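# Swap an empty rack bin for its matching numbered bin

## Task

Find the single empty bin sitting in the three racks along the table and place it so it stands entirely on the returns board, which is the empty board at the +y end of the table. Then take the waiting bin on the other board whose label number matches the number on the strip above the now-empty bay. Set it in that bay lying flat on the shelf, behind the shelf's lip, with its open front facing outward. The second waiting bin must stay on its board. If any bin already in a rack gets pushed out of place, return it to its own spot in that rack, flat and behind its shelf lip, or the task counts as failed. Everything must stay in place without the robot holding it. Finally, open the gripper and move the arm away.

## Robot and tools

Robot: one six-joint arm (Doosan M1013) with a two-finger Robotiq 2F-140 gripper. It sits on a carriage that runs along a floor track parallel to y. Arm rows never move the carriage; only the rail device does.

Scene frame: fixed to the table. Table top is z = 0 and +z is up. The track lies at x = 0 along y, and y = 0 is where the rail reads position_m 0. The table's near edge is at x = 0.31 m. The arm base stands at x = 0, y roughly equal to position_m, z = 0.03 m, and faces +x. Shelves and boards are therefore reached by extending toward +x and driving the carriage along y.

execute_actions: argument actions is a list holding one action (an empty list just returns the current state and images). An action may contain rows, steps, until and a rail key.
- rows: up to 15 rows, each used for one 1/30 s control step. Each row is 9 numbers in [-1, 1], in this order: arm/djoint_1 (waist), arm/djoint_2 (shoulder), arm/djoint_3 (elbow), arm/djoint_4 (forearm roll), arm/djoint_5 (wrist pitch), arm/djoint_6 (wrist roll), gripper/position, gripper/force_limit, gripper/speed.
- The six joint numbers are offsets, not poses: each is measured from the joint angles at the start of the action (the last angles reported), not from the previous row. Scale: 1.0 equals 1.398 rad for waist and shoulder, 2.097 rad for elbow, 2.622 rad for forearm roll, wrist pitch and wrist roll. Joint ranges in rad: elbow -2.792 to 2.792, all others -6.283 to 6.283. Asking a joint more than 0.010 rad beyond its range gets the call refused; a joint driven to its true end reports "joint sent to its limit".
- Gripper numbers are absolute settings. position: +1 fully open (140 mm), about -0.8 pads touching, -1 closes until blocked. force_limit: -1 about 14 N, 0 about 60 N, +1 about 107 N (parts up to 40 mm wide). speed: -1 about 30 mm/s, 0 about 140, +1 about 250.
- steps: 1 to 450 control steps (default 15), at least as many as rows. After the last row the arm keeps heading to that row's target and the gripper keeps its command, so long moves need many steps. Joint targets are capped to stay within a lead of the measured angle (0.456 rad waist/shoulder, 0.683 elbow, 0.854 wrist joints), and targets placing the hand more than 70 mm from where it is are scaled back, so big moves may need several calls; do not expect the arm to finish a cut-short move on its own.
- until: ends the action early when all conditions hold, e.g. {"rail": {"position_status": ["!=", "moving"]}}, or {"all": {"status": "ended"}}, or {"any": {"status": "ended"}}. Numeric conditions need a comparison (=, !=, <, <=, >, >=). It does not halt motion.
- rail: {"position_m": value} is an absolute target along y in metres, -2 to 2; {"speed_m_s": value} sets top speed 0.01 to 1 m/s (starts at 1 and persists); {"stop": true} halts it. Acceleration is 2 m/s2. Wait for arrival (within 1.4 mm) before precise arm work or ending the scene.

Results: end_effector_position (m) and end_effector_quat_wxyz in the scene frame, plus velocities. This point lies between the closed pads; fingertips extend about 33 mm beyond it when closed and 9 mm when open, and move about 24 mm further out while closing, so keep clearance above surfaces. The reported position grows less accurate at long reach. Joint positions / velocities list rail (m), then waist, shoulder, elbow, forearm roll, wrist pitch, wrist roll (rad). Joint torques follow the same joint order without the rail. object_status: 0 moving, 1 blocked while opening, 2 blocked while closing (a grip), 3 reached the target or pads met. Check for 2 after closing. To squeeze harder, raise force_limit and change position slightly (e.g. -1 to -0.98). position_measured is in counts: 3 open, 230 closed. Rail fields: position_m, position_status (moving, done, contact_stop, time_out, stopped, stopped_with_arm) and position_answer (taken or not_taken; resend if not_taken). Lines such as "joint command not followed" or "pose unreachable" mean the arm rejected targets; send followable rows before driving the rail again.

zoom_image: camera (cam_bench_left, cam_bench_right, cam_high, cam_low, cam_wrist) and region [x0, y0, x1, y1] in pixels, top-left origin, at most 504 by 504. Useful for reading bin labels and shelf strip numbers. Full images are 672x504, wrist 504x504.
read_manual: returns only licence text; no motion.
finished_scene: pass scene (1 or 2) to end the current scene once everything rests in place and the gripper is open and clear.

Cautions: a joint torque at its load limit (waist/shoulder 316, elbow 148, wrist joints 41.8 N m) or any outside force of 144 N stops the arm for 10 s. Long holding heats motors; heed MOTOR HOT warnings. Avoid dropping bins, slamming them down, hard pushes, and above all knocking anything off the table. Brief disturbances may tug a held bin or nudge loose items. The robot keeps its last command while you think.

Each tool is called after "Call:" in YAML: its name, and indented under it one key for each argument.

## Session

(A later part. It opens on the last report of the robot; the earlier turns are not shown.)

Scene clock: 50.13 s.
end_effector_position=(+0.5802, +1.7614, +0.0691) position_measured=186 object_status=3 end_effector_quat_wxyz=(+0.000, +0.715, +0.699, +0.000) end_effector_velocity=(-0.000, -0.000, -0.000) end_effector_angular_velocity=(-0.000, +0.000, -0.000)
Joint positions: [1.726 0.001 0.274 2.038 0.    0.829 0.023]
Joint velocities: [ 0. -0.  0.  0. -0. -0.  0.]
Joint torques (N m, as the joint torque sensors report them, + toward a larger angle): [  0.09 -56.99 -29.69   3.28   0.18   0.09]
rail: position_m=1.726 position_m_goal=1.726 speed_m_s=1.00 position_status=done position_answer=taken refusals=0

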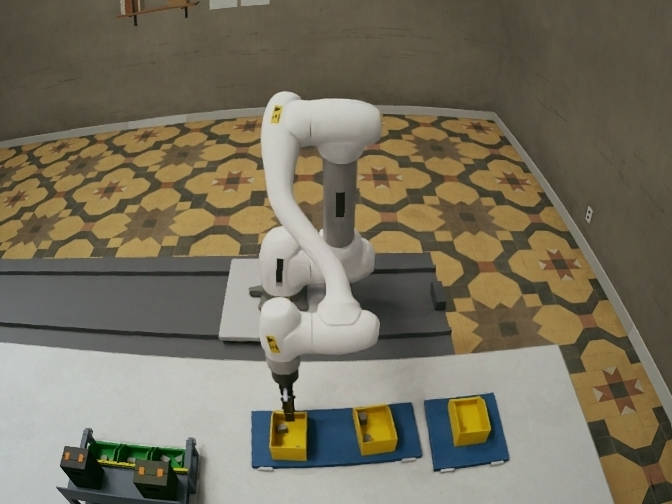

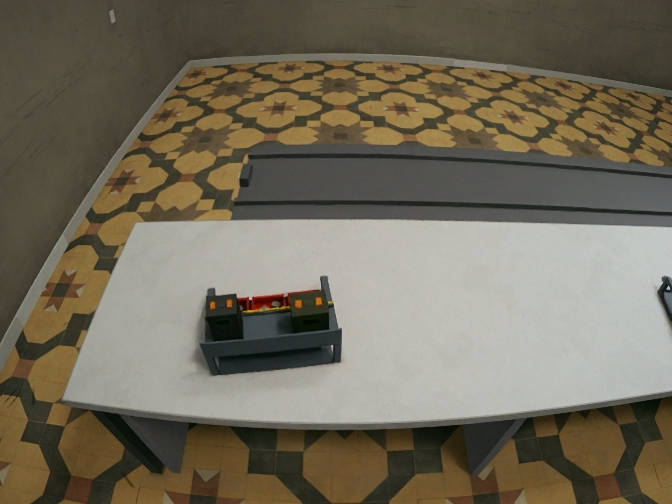

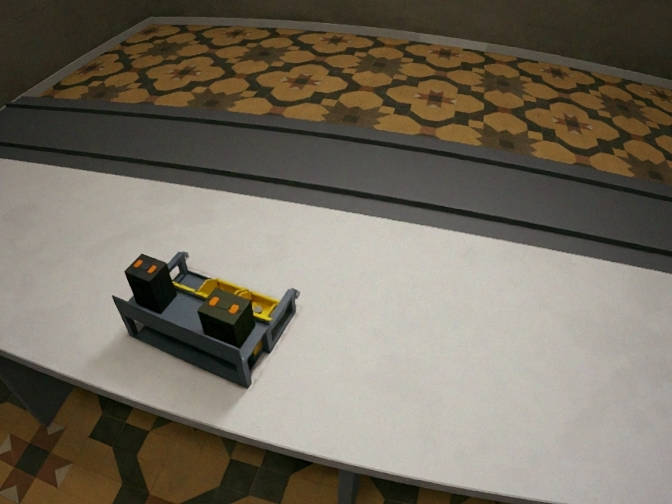

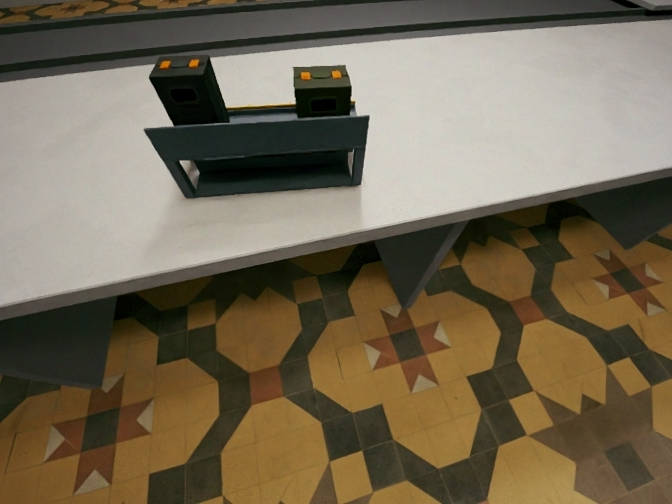

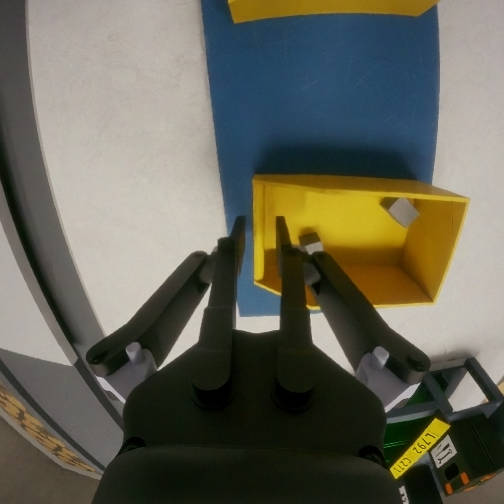

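Call:
execute_actions:
  actions:
    - {"rows":[[0,-0.0027,0.0009,0,0.0008,0,-1,0.8,-0.6]],"steps":20}

Call:
execute_actions:
  actions:
    - {"rows":[[0,-0.1,0.012,0,0.044,0,-1,0.8,-0.6],[0,-0.1,0.012,0,0.044,0,-1,0.8,-0.6],[0,-0.2,0.024,0,0.088,0,-1,0.8,-0.6],[0,-0.2,0.024,0,0.088,0,-1,0.8,-0.6],[0,-0.3055,0.037,0,0.1335,0,-1,0.8,-0.6]],"steps":24}

Call:
execute_actions:
  actions:
    - {"rows":[[-0.09,0,0,0,0,-0.0084,-1,0.8,-0.6]],"steps":150,"rail":{"position_m":-0.476},"until":{"rail":{"position_status":["!=","moving"]}}}

Scene clock: 53.73 s.
end_effector_position=(+0.5786, +1.7614, +0.0705) position_measured=224 object_status=2 end_effector_quat_wxyz=(-0.000, +0.715, +0.699, +0.000) end_effector_velocity=(-0.000, -0.000, -0.000) end_effector_angular_velocity=(-0.000, +0.000, -0.000)
Joint positions: [1.726 0.001 0.271 2.04  0.    0.831 0.023]
Joint velocities: [ 0. -0.  0.  0. -0.  0.  0.]
Joint torques (N m, as the joint torque sensors report them, + toward a larger angle): [  0.94 -49.89 -25.29   3.33  -0.12   0.25]
rail: position_m=1.726 position_m_goal=1.726 speed_m_s=1.00 position_status=done position_answer=taken refusals=0

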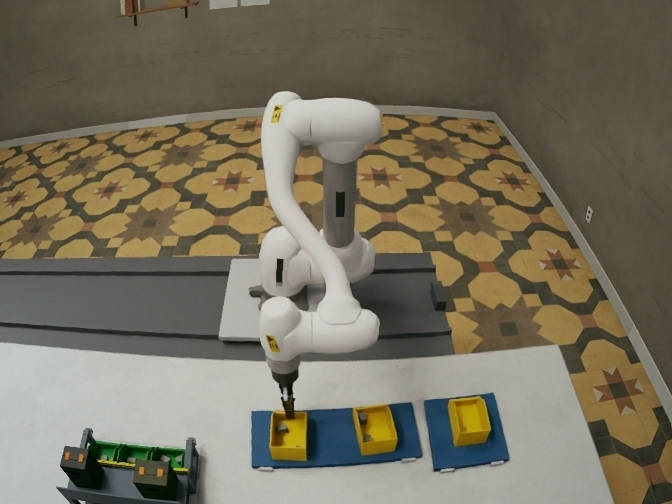

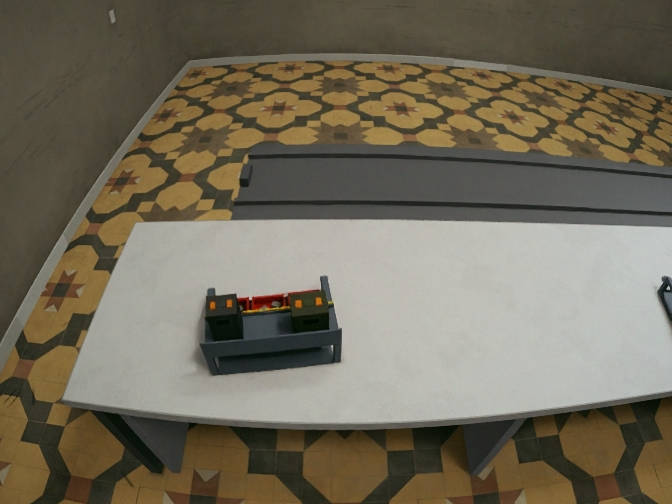

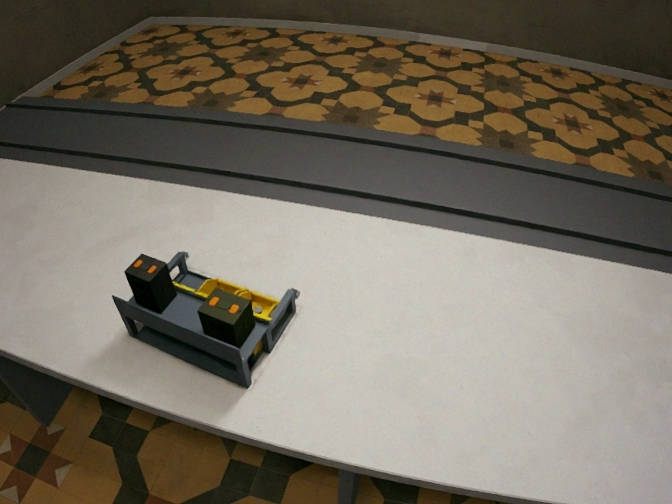

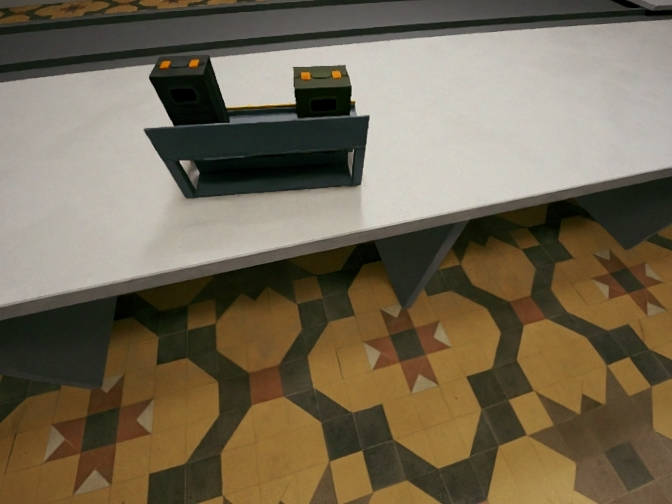

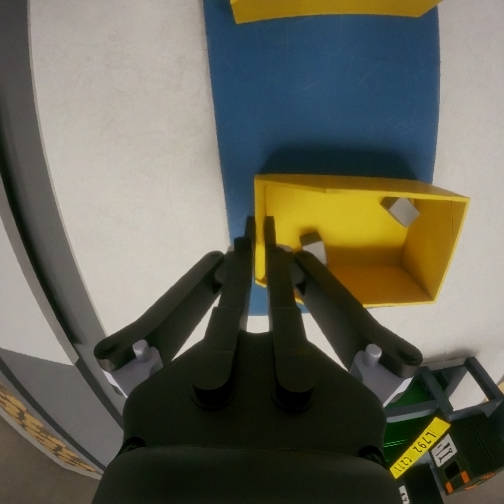

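Scene clock: 54.53 s.
end_effector_position=(+0.4204, +1.7612, +0.2495) position_measured=224 object_status=2 end_effector_quat_wxyz=(-0.000, +0.715, +0.699, -0.000) end_effector_velocity=(-0.002, -0.000, +0.002) end_effector_angular_velocity=(+0.000, -0.000, +0.000)
Joint positions: [ 1.726  0.001 -0.156  2.118  0.     1.18   0.023]
Joint velocities: [ 0.    -0.    -0.005  0.    -0.     0.004  0.   ]
Joint torques (N m, as the joint torque sensors report them, + toward a larger angle): [  0.01 -20.66 -39.16   4.26  -0.3    0.12]
rail: position_m=1.726 position_m_goal=1.726 speed_m_s=1.00 position_status=done position_answer=taken refusals=0

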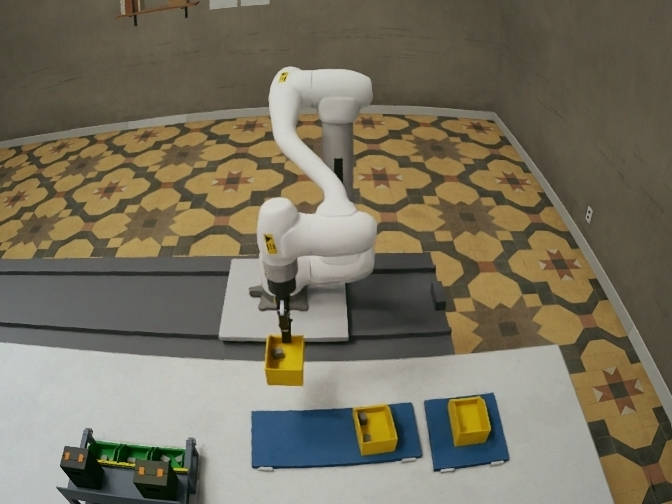

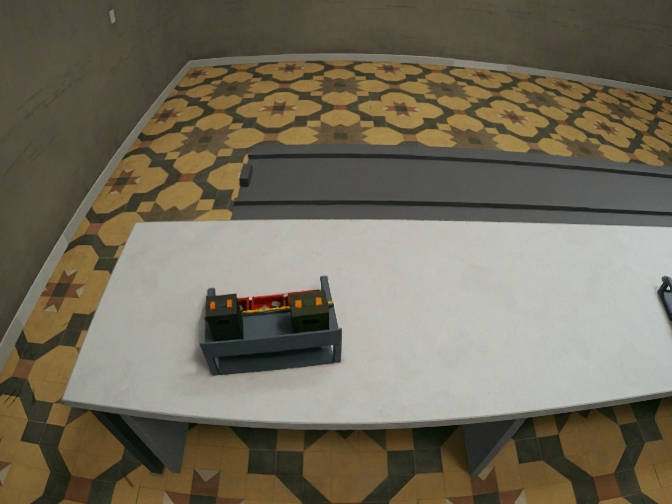

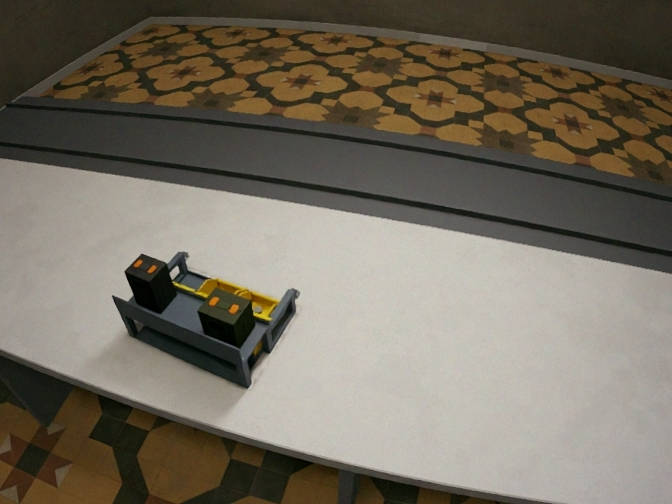

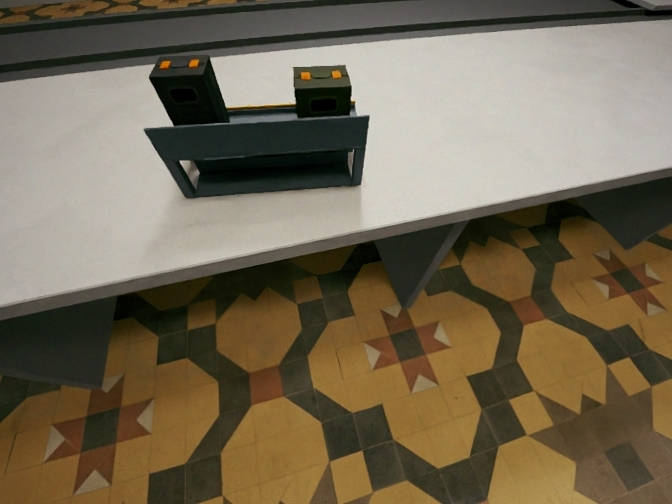

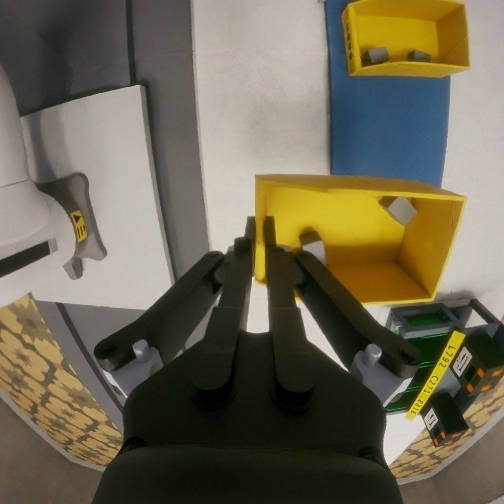

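Scene clock: 57.27 s.
end_effector_position=(+0.4214, -0.4948, +0.2495) position_measured=224 object_status=2 end_effector_quat_wxyz=(-0.000, +0.750, +0.661, -0.000) end_effector_velocity=(+0.000, +0.011, +0.000) end_effector_angular_velocity=(-0.000, -0.000, +0.001)
Joint positions: [-0.477 -0.125 -0.156  2.118  0.     1.18   0.001]
Joint velocities: [ 0.01   0.001 -0.    -0.    -0.     0.     0.   ]
Joint torques (N m, as the joint torque sensors report them, + toward a larger angle): [  4.01 -21.05 -38.83   4.19  -0.13   0.13]
rail: position_m=-0.477 position_m_goal=-0.476 speed_m_s=1.00 position_status=done position_answer=taken refusals=0

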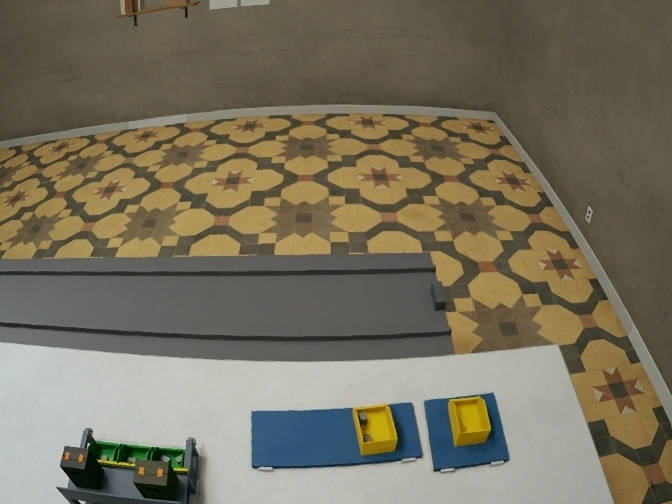

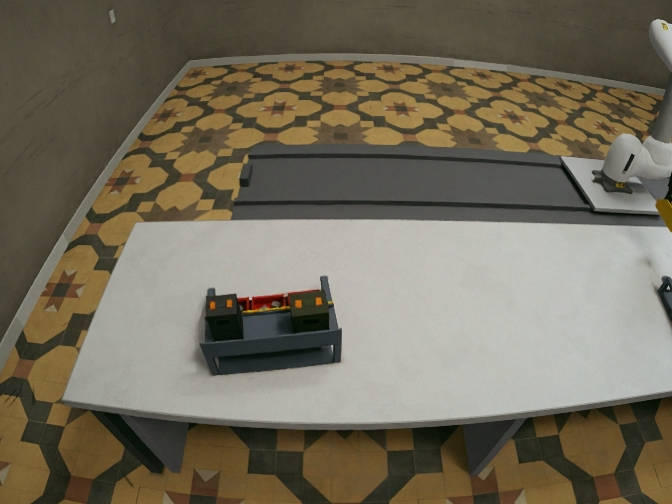

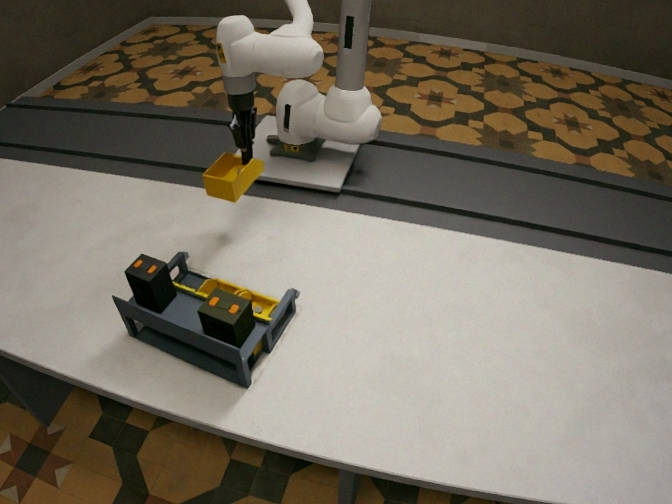

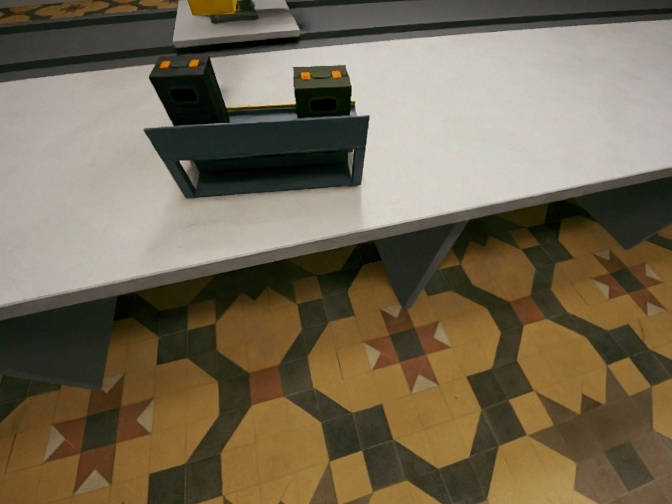

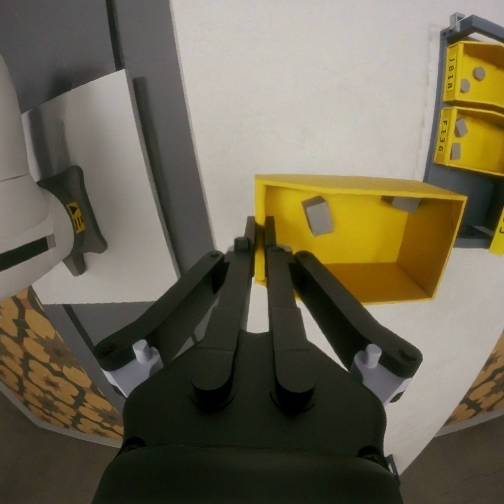

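Call:
execute_actions:
  actions:
    - {"rows":[[0,0.372,-0.1183,0,-0.0847,0,-1,0.8,-0.6]],"steps":32}

Scene clock: 59.20 s.
end_effector_position=(+0.6440, -0.5220, +0.0858) position_measured=224 object_status=2 end_effector_quat_wxyz=(-0.019, +0.750, +0.661, -0.017) end_effector_velocity=(+0.000, -0.000, -0.001) end_effector_angular_velocity=(+0.000, +0.001, +0.000)
Joint positions: [-0.476 -0.125  0.364  1.87   0.     0.958  0.001]
Joint velocities: [ 0.     0.     0.001 -0.     0.    -0.    -0.   ]
Joint torques (N m, as the joint torque sensors report them, + toward a larger angle): [  0.83 -72.04 -33.17   3.64   0.01  -0.08]
rail: position_m=-0.476 position_m_goal=-0.476 speed_m_s=1.00 position_status=done position_answer=taken refusals=0

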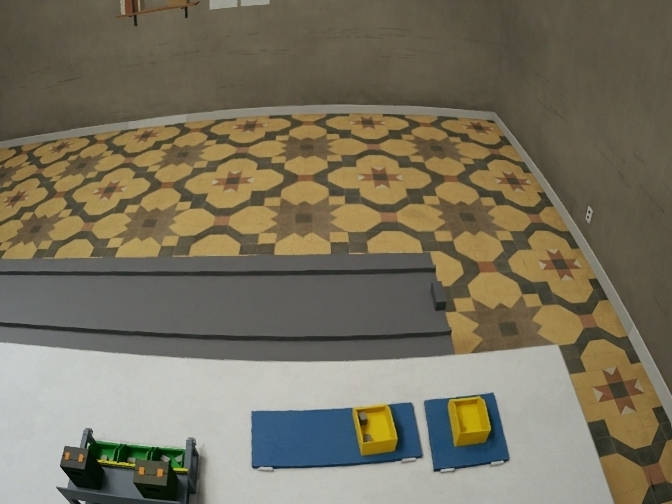

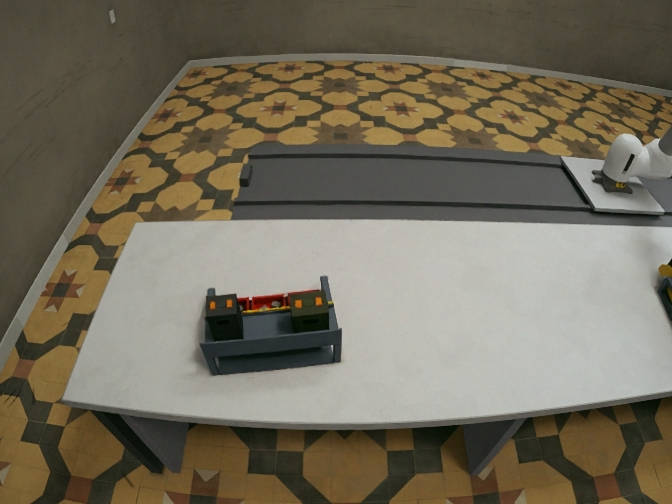

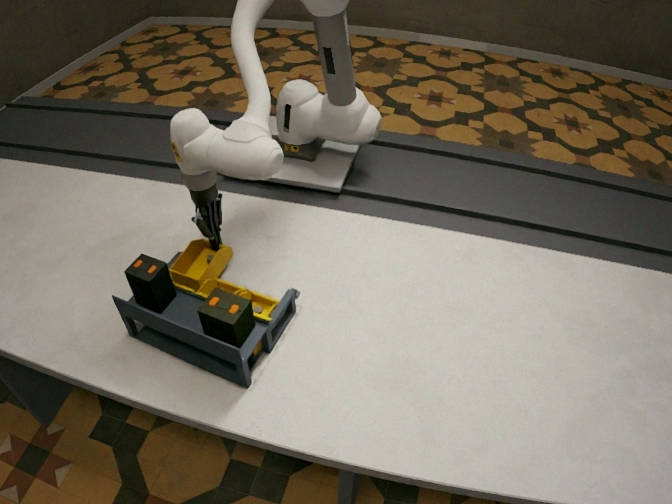

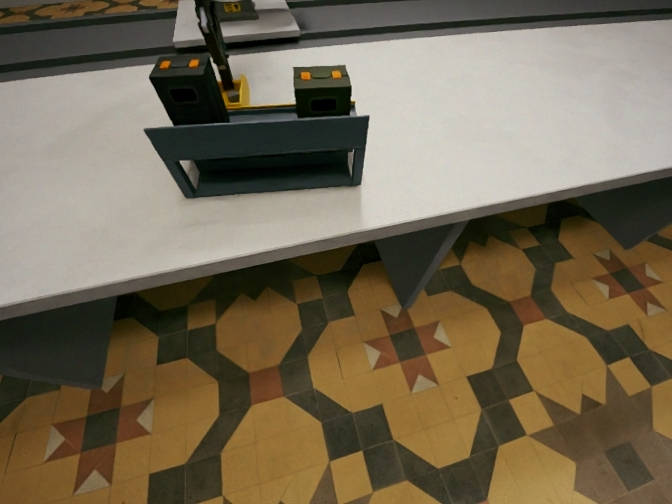

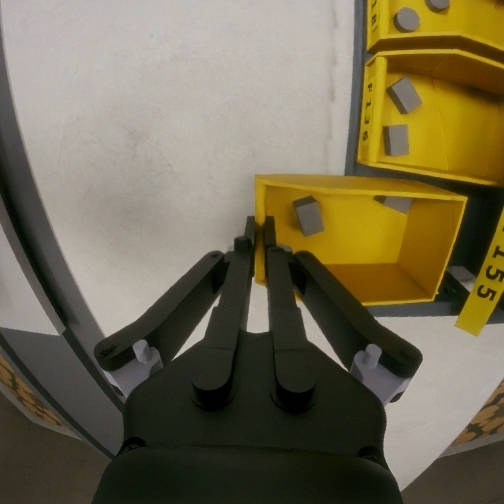

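Go to (.451,1.749,1.005).

Call:
execute_actions:
  actions:
    - {"rows":[[0,0.012,-0.0096,0,0.006,0,-1,0.8,-0.6],[0,0.012,-0.0096,0,0.006,0,-1,0.8,-0.6],[0,0.022,-0.0192,0,0.0085,0,-1,0.8,-0.6],[0,0.022,-0.0192,0,0.0085,0,-1,0.8,-0.6],[0,0.032,-0.0288,0,0.011,0,-1,0.8,-0.6],[0,0.032,-0.0288,0,0.011,0,-1,0.8,-0.6],[0,0.042,-0.0384,0,0.0133,0,-1,0.8,-0.6],[0,0.042,-0.0384,0,0.0133,0,-1,0.8,-0.6],[0,0.052,-0.048,0,0.0156,0,-1,0.8,-0.6],[0,0.052,-0.048,0,0.0156,0,-1,0.8,-0.6],[0,0.062,-0.0575,0,0.018,0,-1,0.8,-0.6]],"steps":22}

Scene clock: 63.53 s.
end_effector_position=(+0.6998, -0.5291, +0.0799) position_measured=224 object_status=2 end_effector_quat_wxyz=(-0.024, +0.750, +0.661, -0.021) end_effector_velocity=(+0.001, -0.000, -0.000) end_effector_angular_velocity=(-0.000, -0.000, +0.000)
Joint positions: [-0.476 -0.125  0.451  1.749  0.     1.005  0.001]
Joint velocities: [ 0.     0.     0.001 -0.001  0.     0.    -0.   ]
Joint torques (N m, as the joint torque sensors report them, + toward a larger angle): [  1.87 -80.79 -34.17   3.75   0.12   0.14]
rail: position_m=-0.476 position_m_goal=-0.476 speed_m_s=1.00 position_status=done position_answer=taken refusals=0

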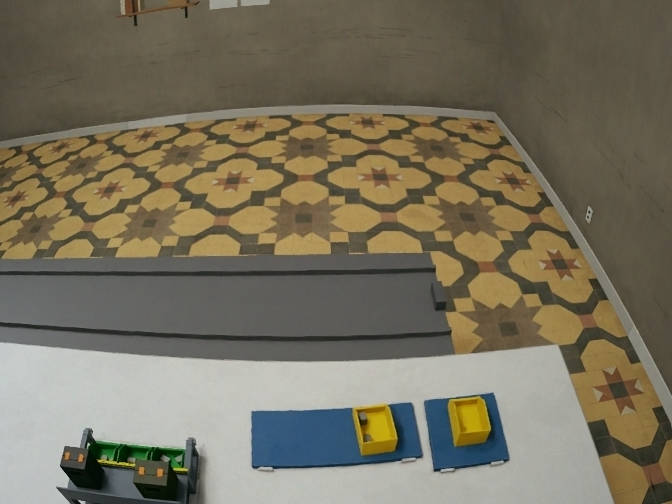

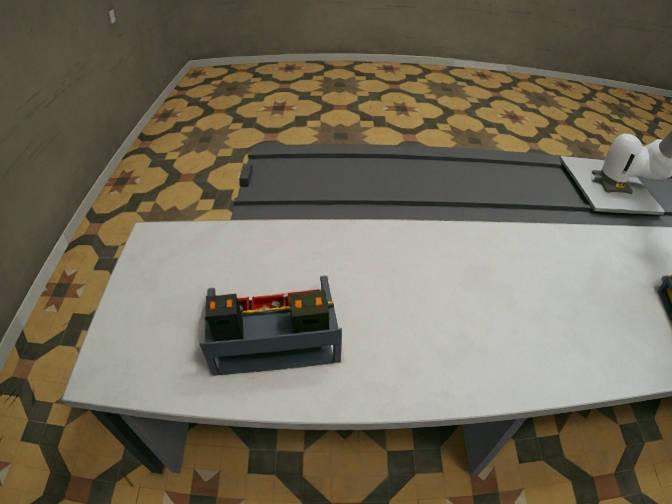

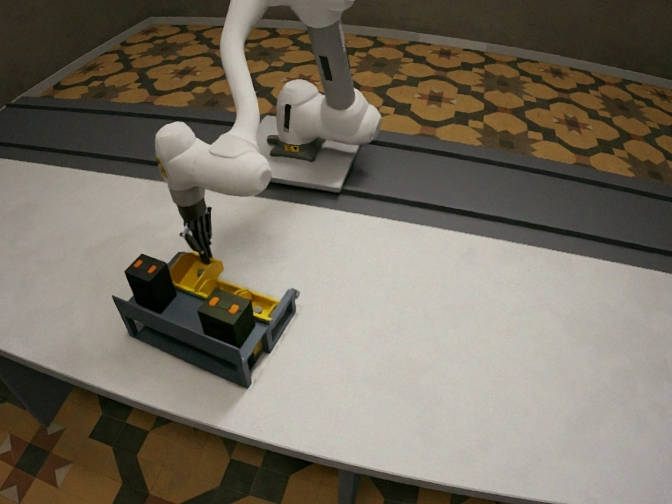

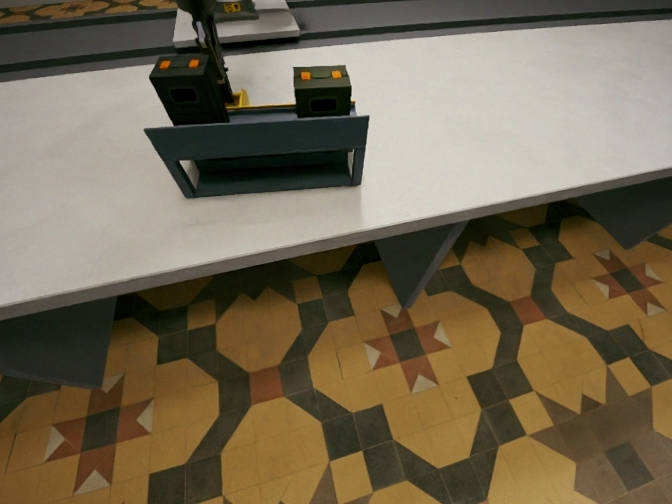

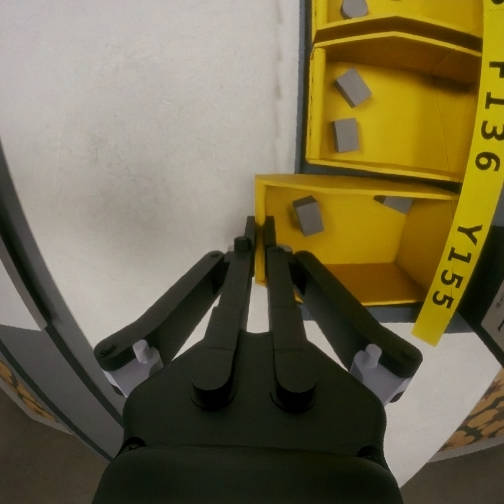

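Call:
execute_actions:
  actions:
    - {"rows":[[0,0.0125,-0.0127,0,0.0034,0,-1,0.8,-0.6],[0,0.0125,-0.0127,0,0.0034,0,-1,0.8,-0.6],[0,0.025,-0.0254,0,0.0068,0,-1,0.8,-0.6],[0,0.025,-0.0254,0,0.0068,0,-1,0.8,-0.6],[0,0.0375,-0.038,0,0.0102,0,-1,0.8,-0.6],[0,0.0375,-0.038,0,0.0102,0,-1,0.8,-0.6],[0,0.05,-0.0507,0,0.0136,0,-1,0.8,-0.6]],"steps":18}

Call:
execute_actions:
  actions:
    - {"rows":[[0,-0.003,0.006,0,-0.009,0,-1,0.8,-0.6],[0,-0.003,0.006,0,-0.009,0,-1,0.8,-0.6],[0,-0.006,0.012,0,-0.018,0,-1,0.8,-0.6],[0,-0.006,0.012,0,-0.018,0,-1,0.8,-0.6],[0,-0.009,0.018,0,-0.027,0,-1,0.8,-0.6],[0,-0.009,0.018,0,-0.027,0,-1,0.8,-0.6],[0,-0.012,0.024,0,-0.036,0,-1,0.8,-0.6],[0,-0.012,0.024,0,-0.036,0,-1,0.8,-0.6],[0,-0.015,0.0295,0,-0.043,0,-1,0.8,-0.6]],"steps":20}

Scene clock: 66.87 s.
end_effector_position=(+0.7497, -0.5353, +0.0764) position_measured=224 object_status=2 end_effector_quat_wxyz=(-0.024, +0.750, +0.661, -0.021) end_effector_velocity=(+0.001, -0.000, -0.000) end_effector_angular_velocity=(-0.000, -0.000, -0.000)
Joint positions: [-0.476 -0.125  0.52   1.643  0.     1.041  0.001]
Joint velocities: [ 0.    -0.     0.001 -0.001 -0.     0.     0.   ]
Joint torques (N m, as the joint torque sensors report them, + toward a larger angle): [  1.93 -85.56 -33.76   3.87   0.01   0.12]
rail: position_m=-0.476 position_m_goal=-0.476 speed_m_s=1.00 position_status=done position_answer=taken refusals=0

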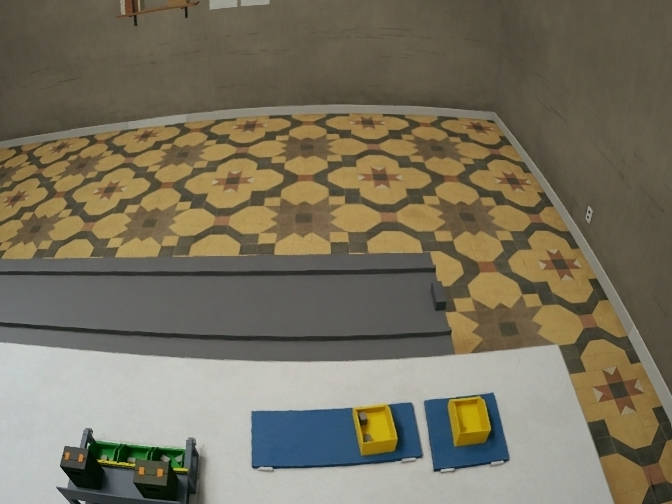

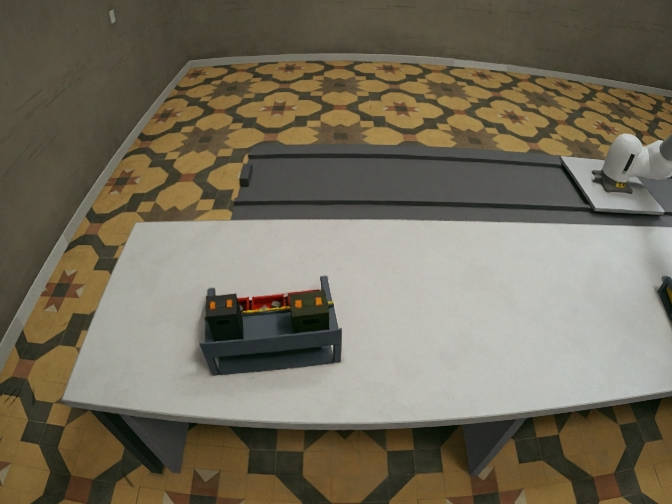

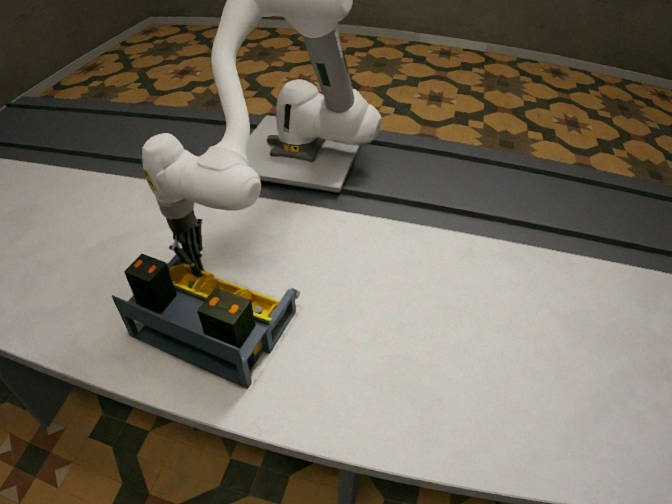

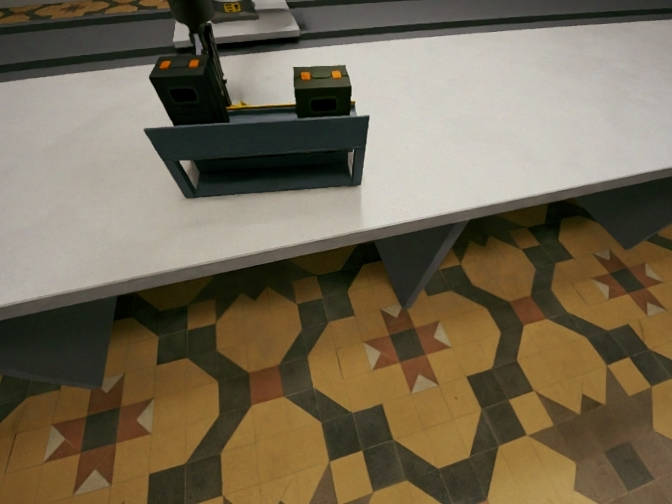

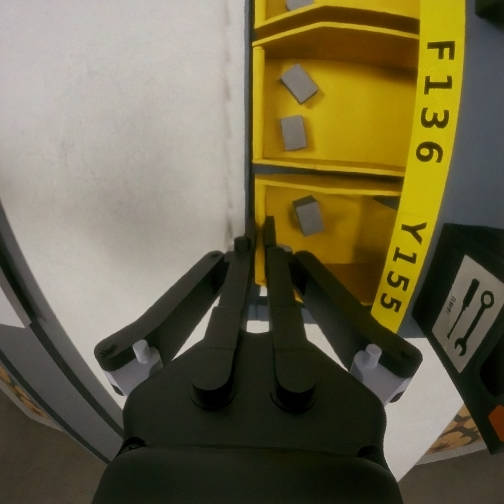

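Scene clock: 67.53 s.
end_effector_position=(+0.7491, -0.5352, +0.0634) position_measured=224 object_status=2 end_effector_quat_wxyz=(+0.003, +0.750, +0.661, +0.003) end_effector_velocity=(-0.000, +0.000, -0.000) end_effector_angular_velocity=(-0.000, -0.000, -0.000)
Joint positions: [-0.476 -0.125  0.5    1.705  0.     0.928  0.001]
Joint velocities: [ 0.    -0.    -0.     0.001  0.    -0.001 -0.   ]
Joint torques (N m, as the joint torque sensors report them, + toward a larger angle): [  0.38 -83.83 -34.32   3.8   -0.42   0.16]
rail: position_m=-0.476 position_m_goal=-0.476 speed_m_s=1.00 position_status=done position_answer=taken refusals=0

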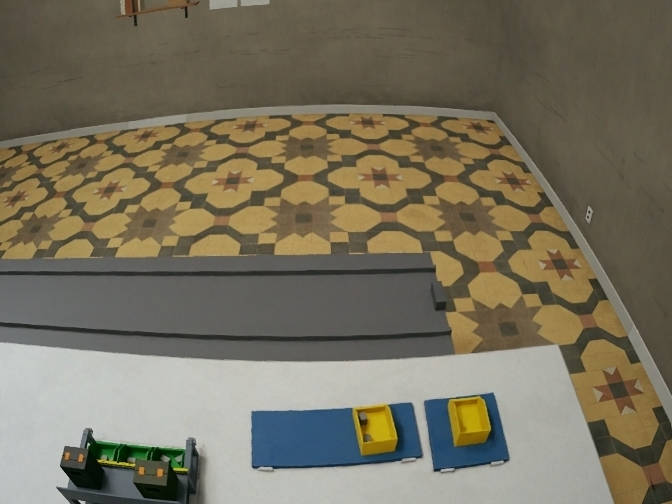

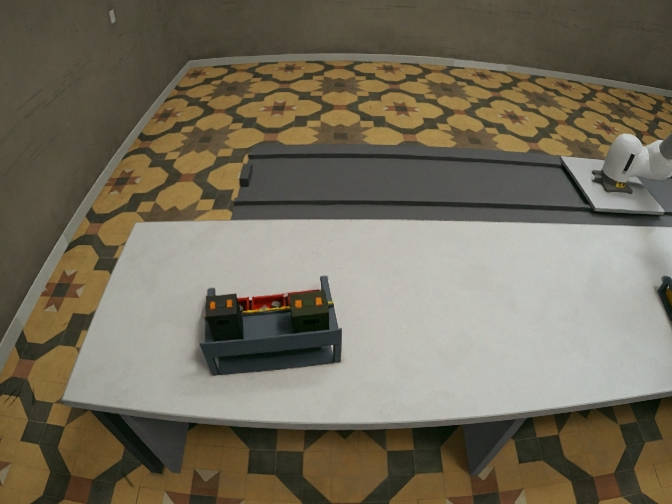

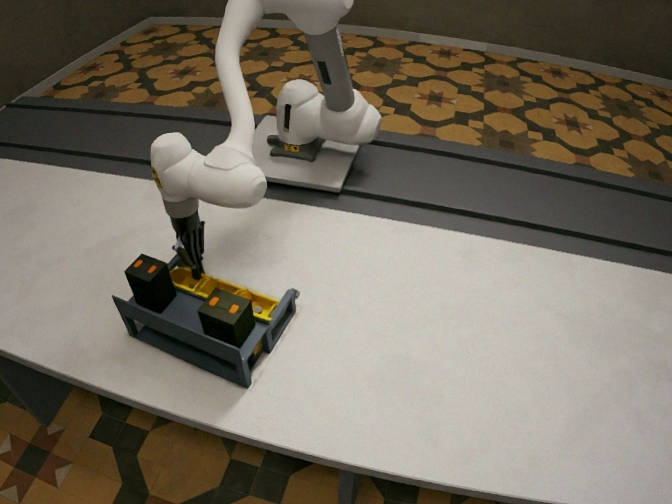

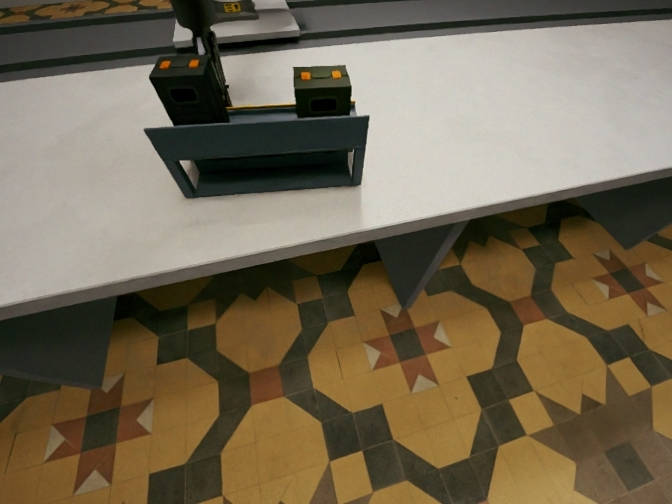

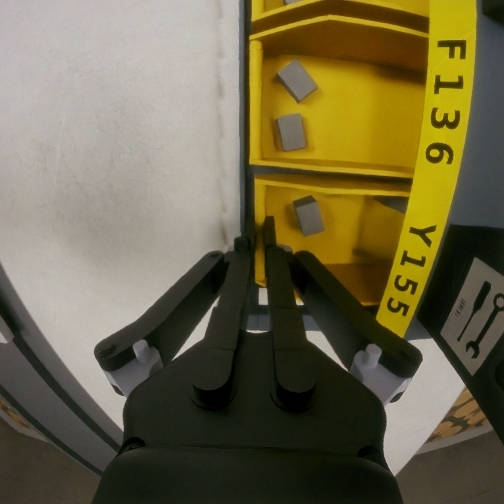

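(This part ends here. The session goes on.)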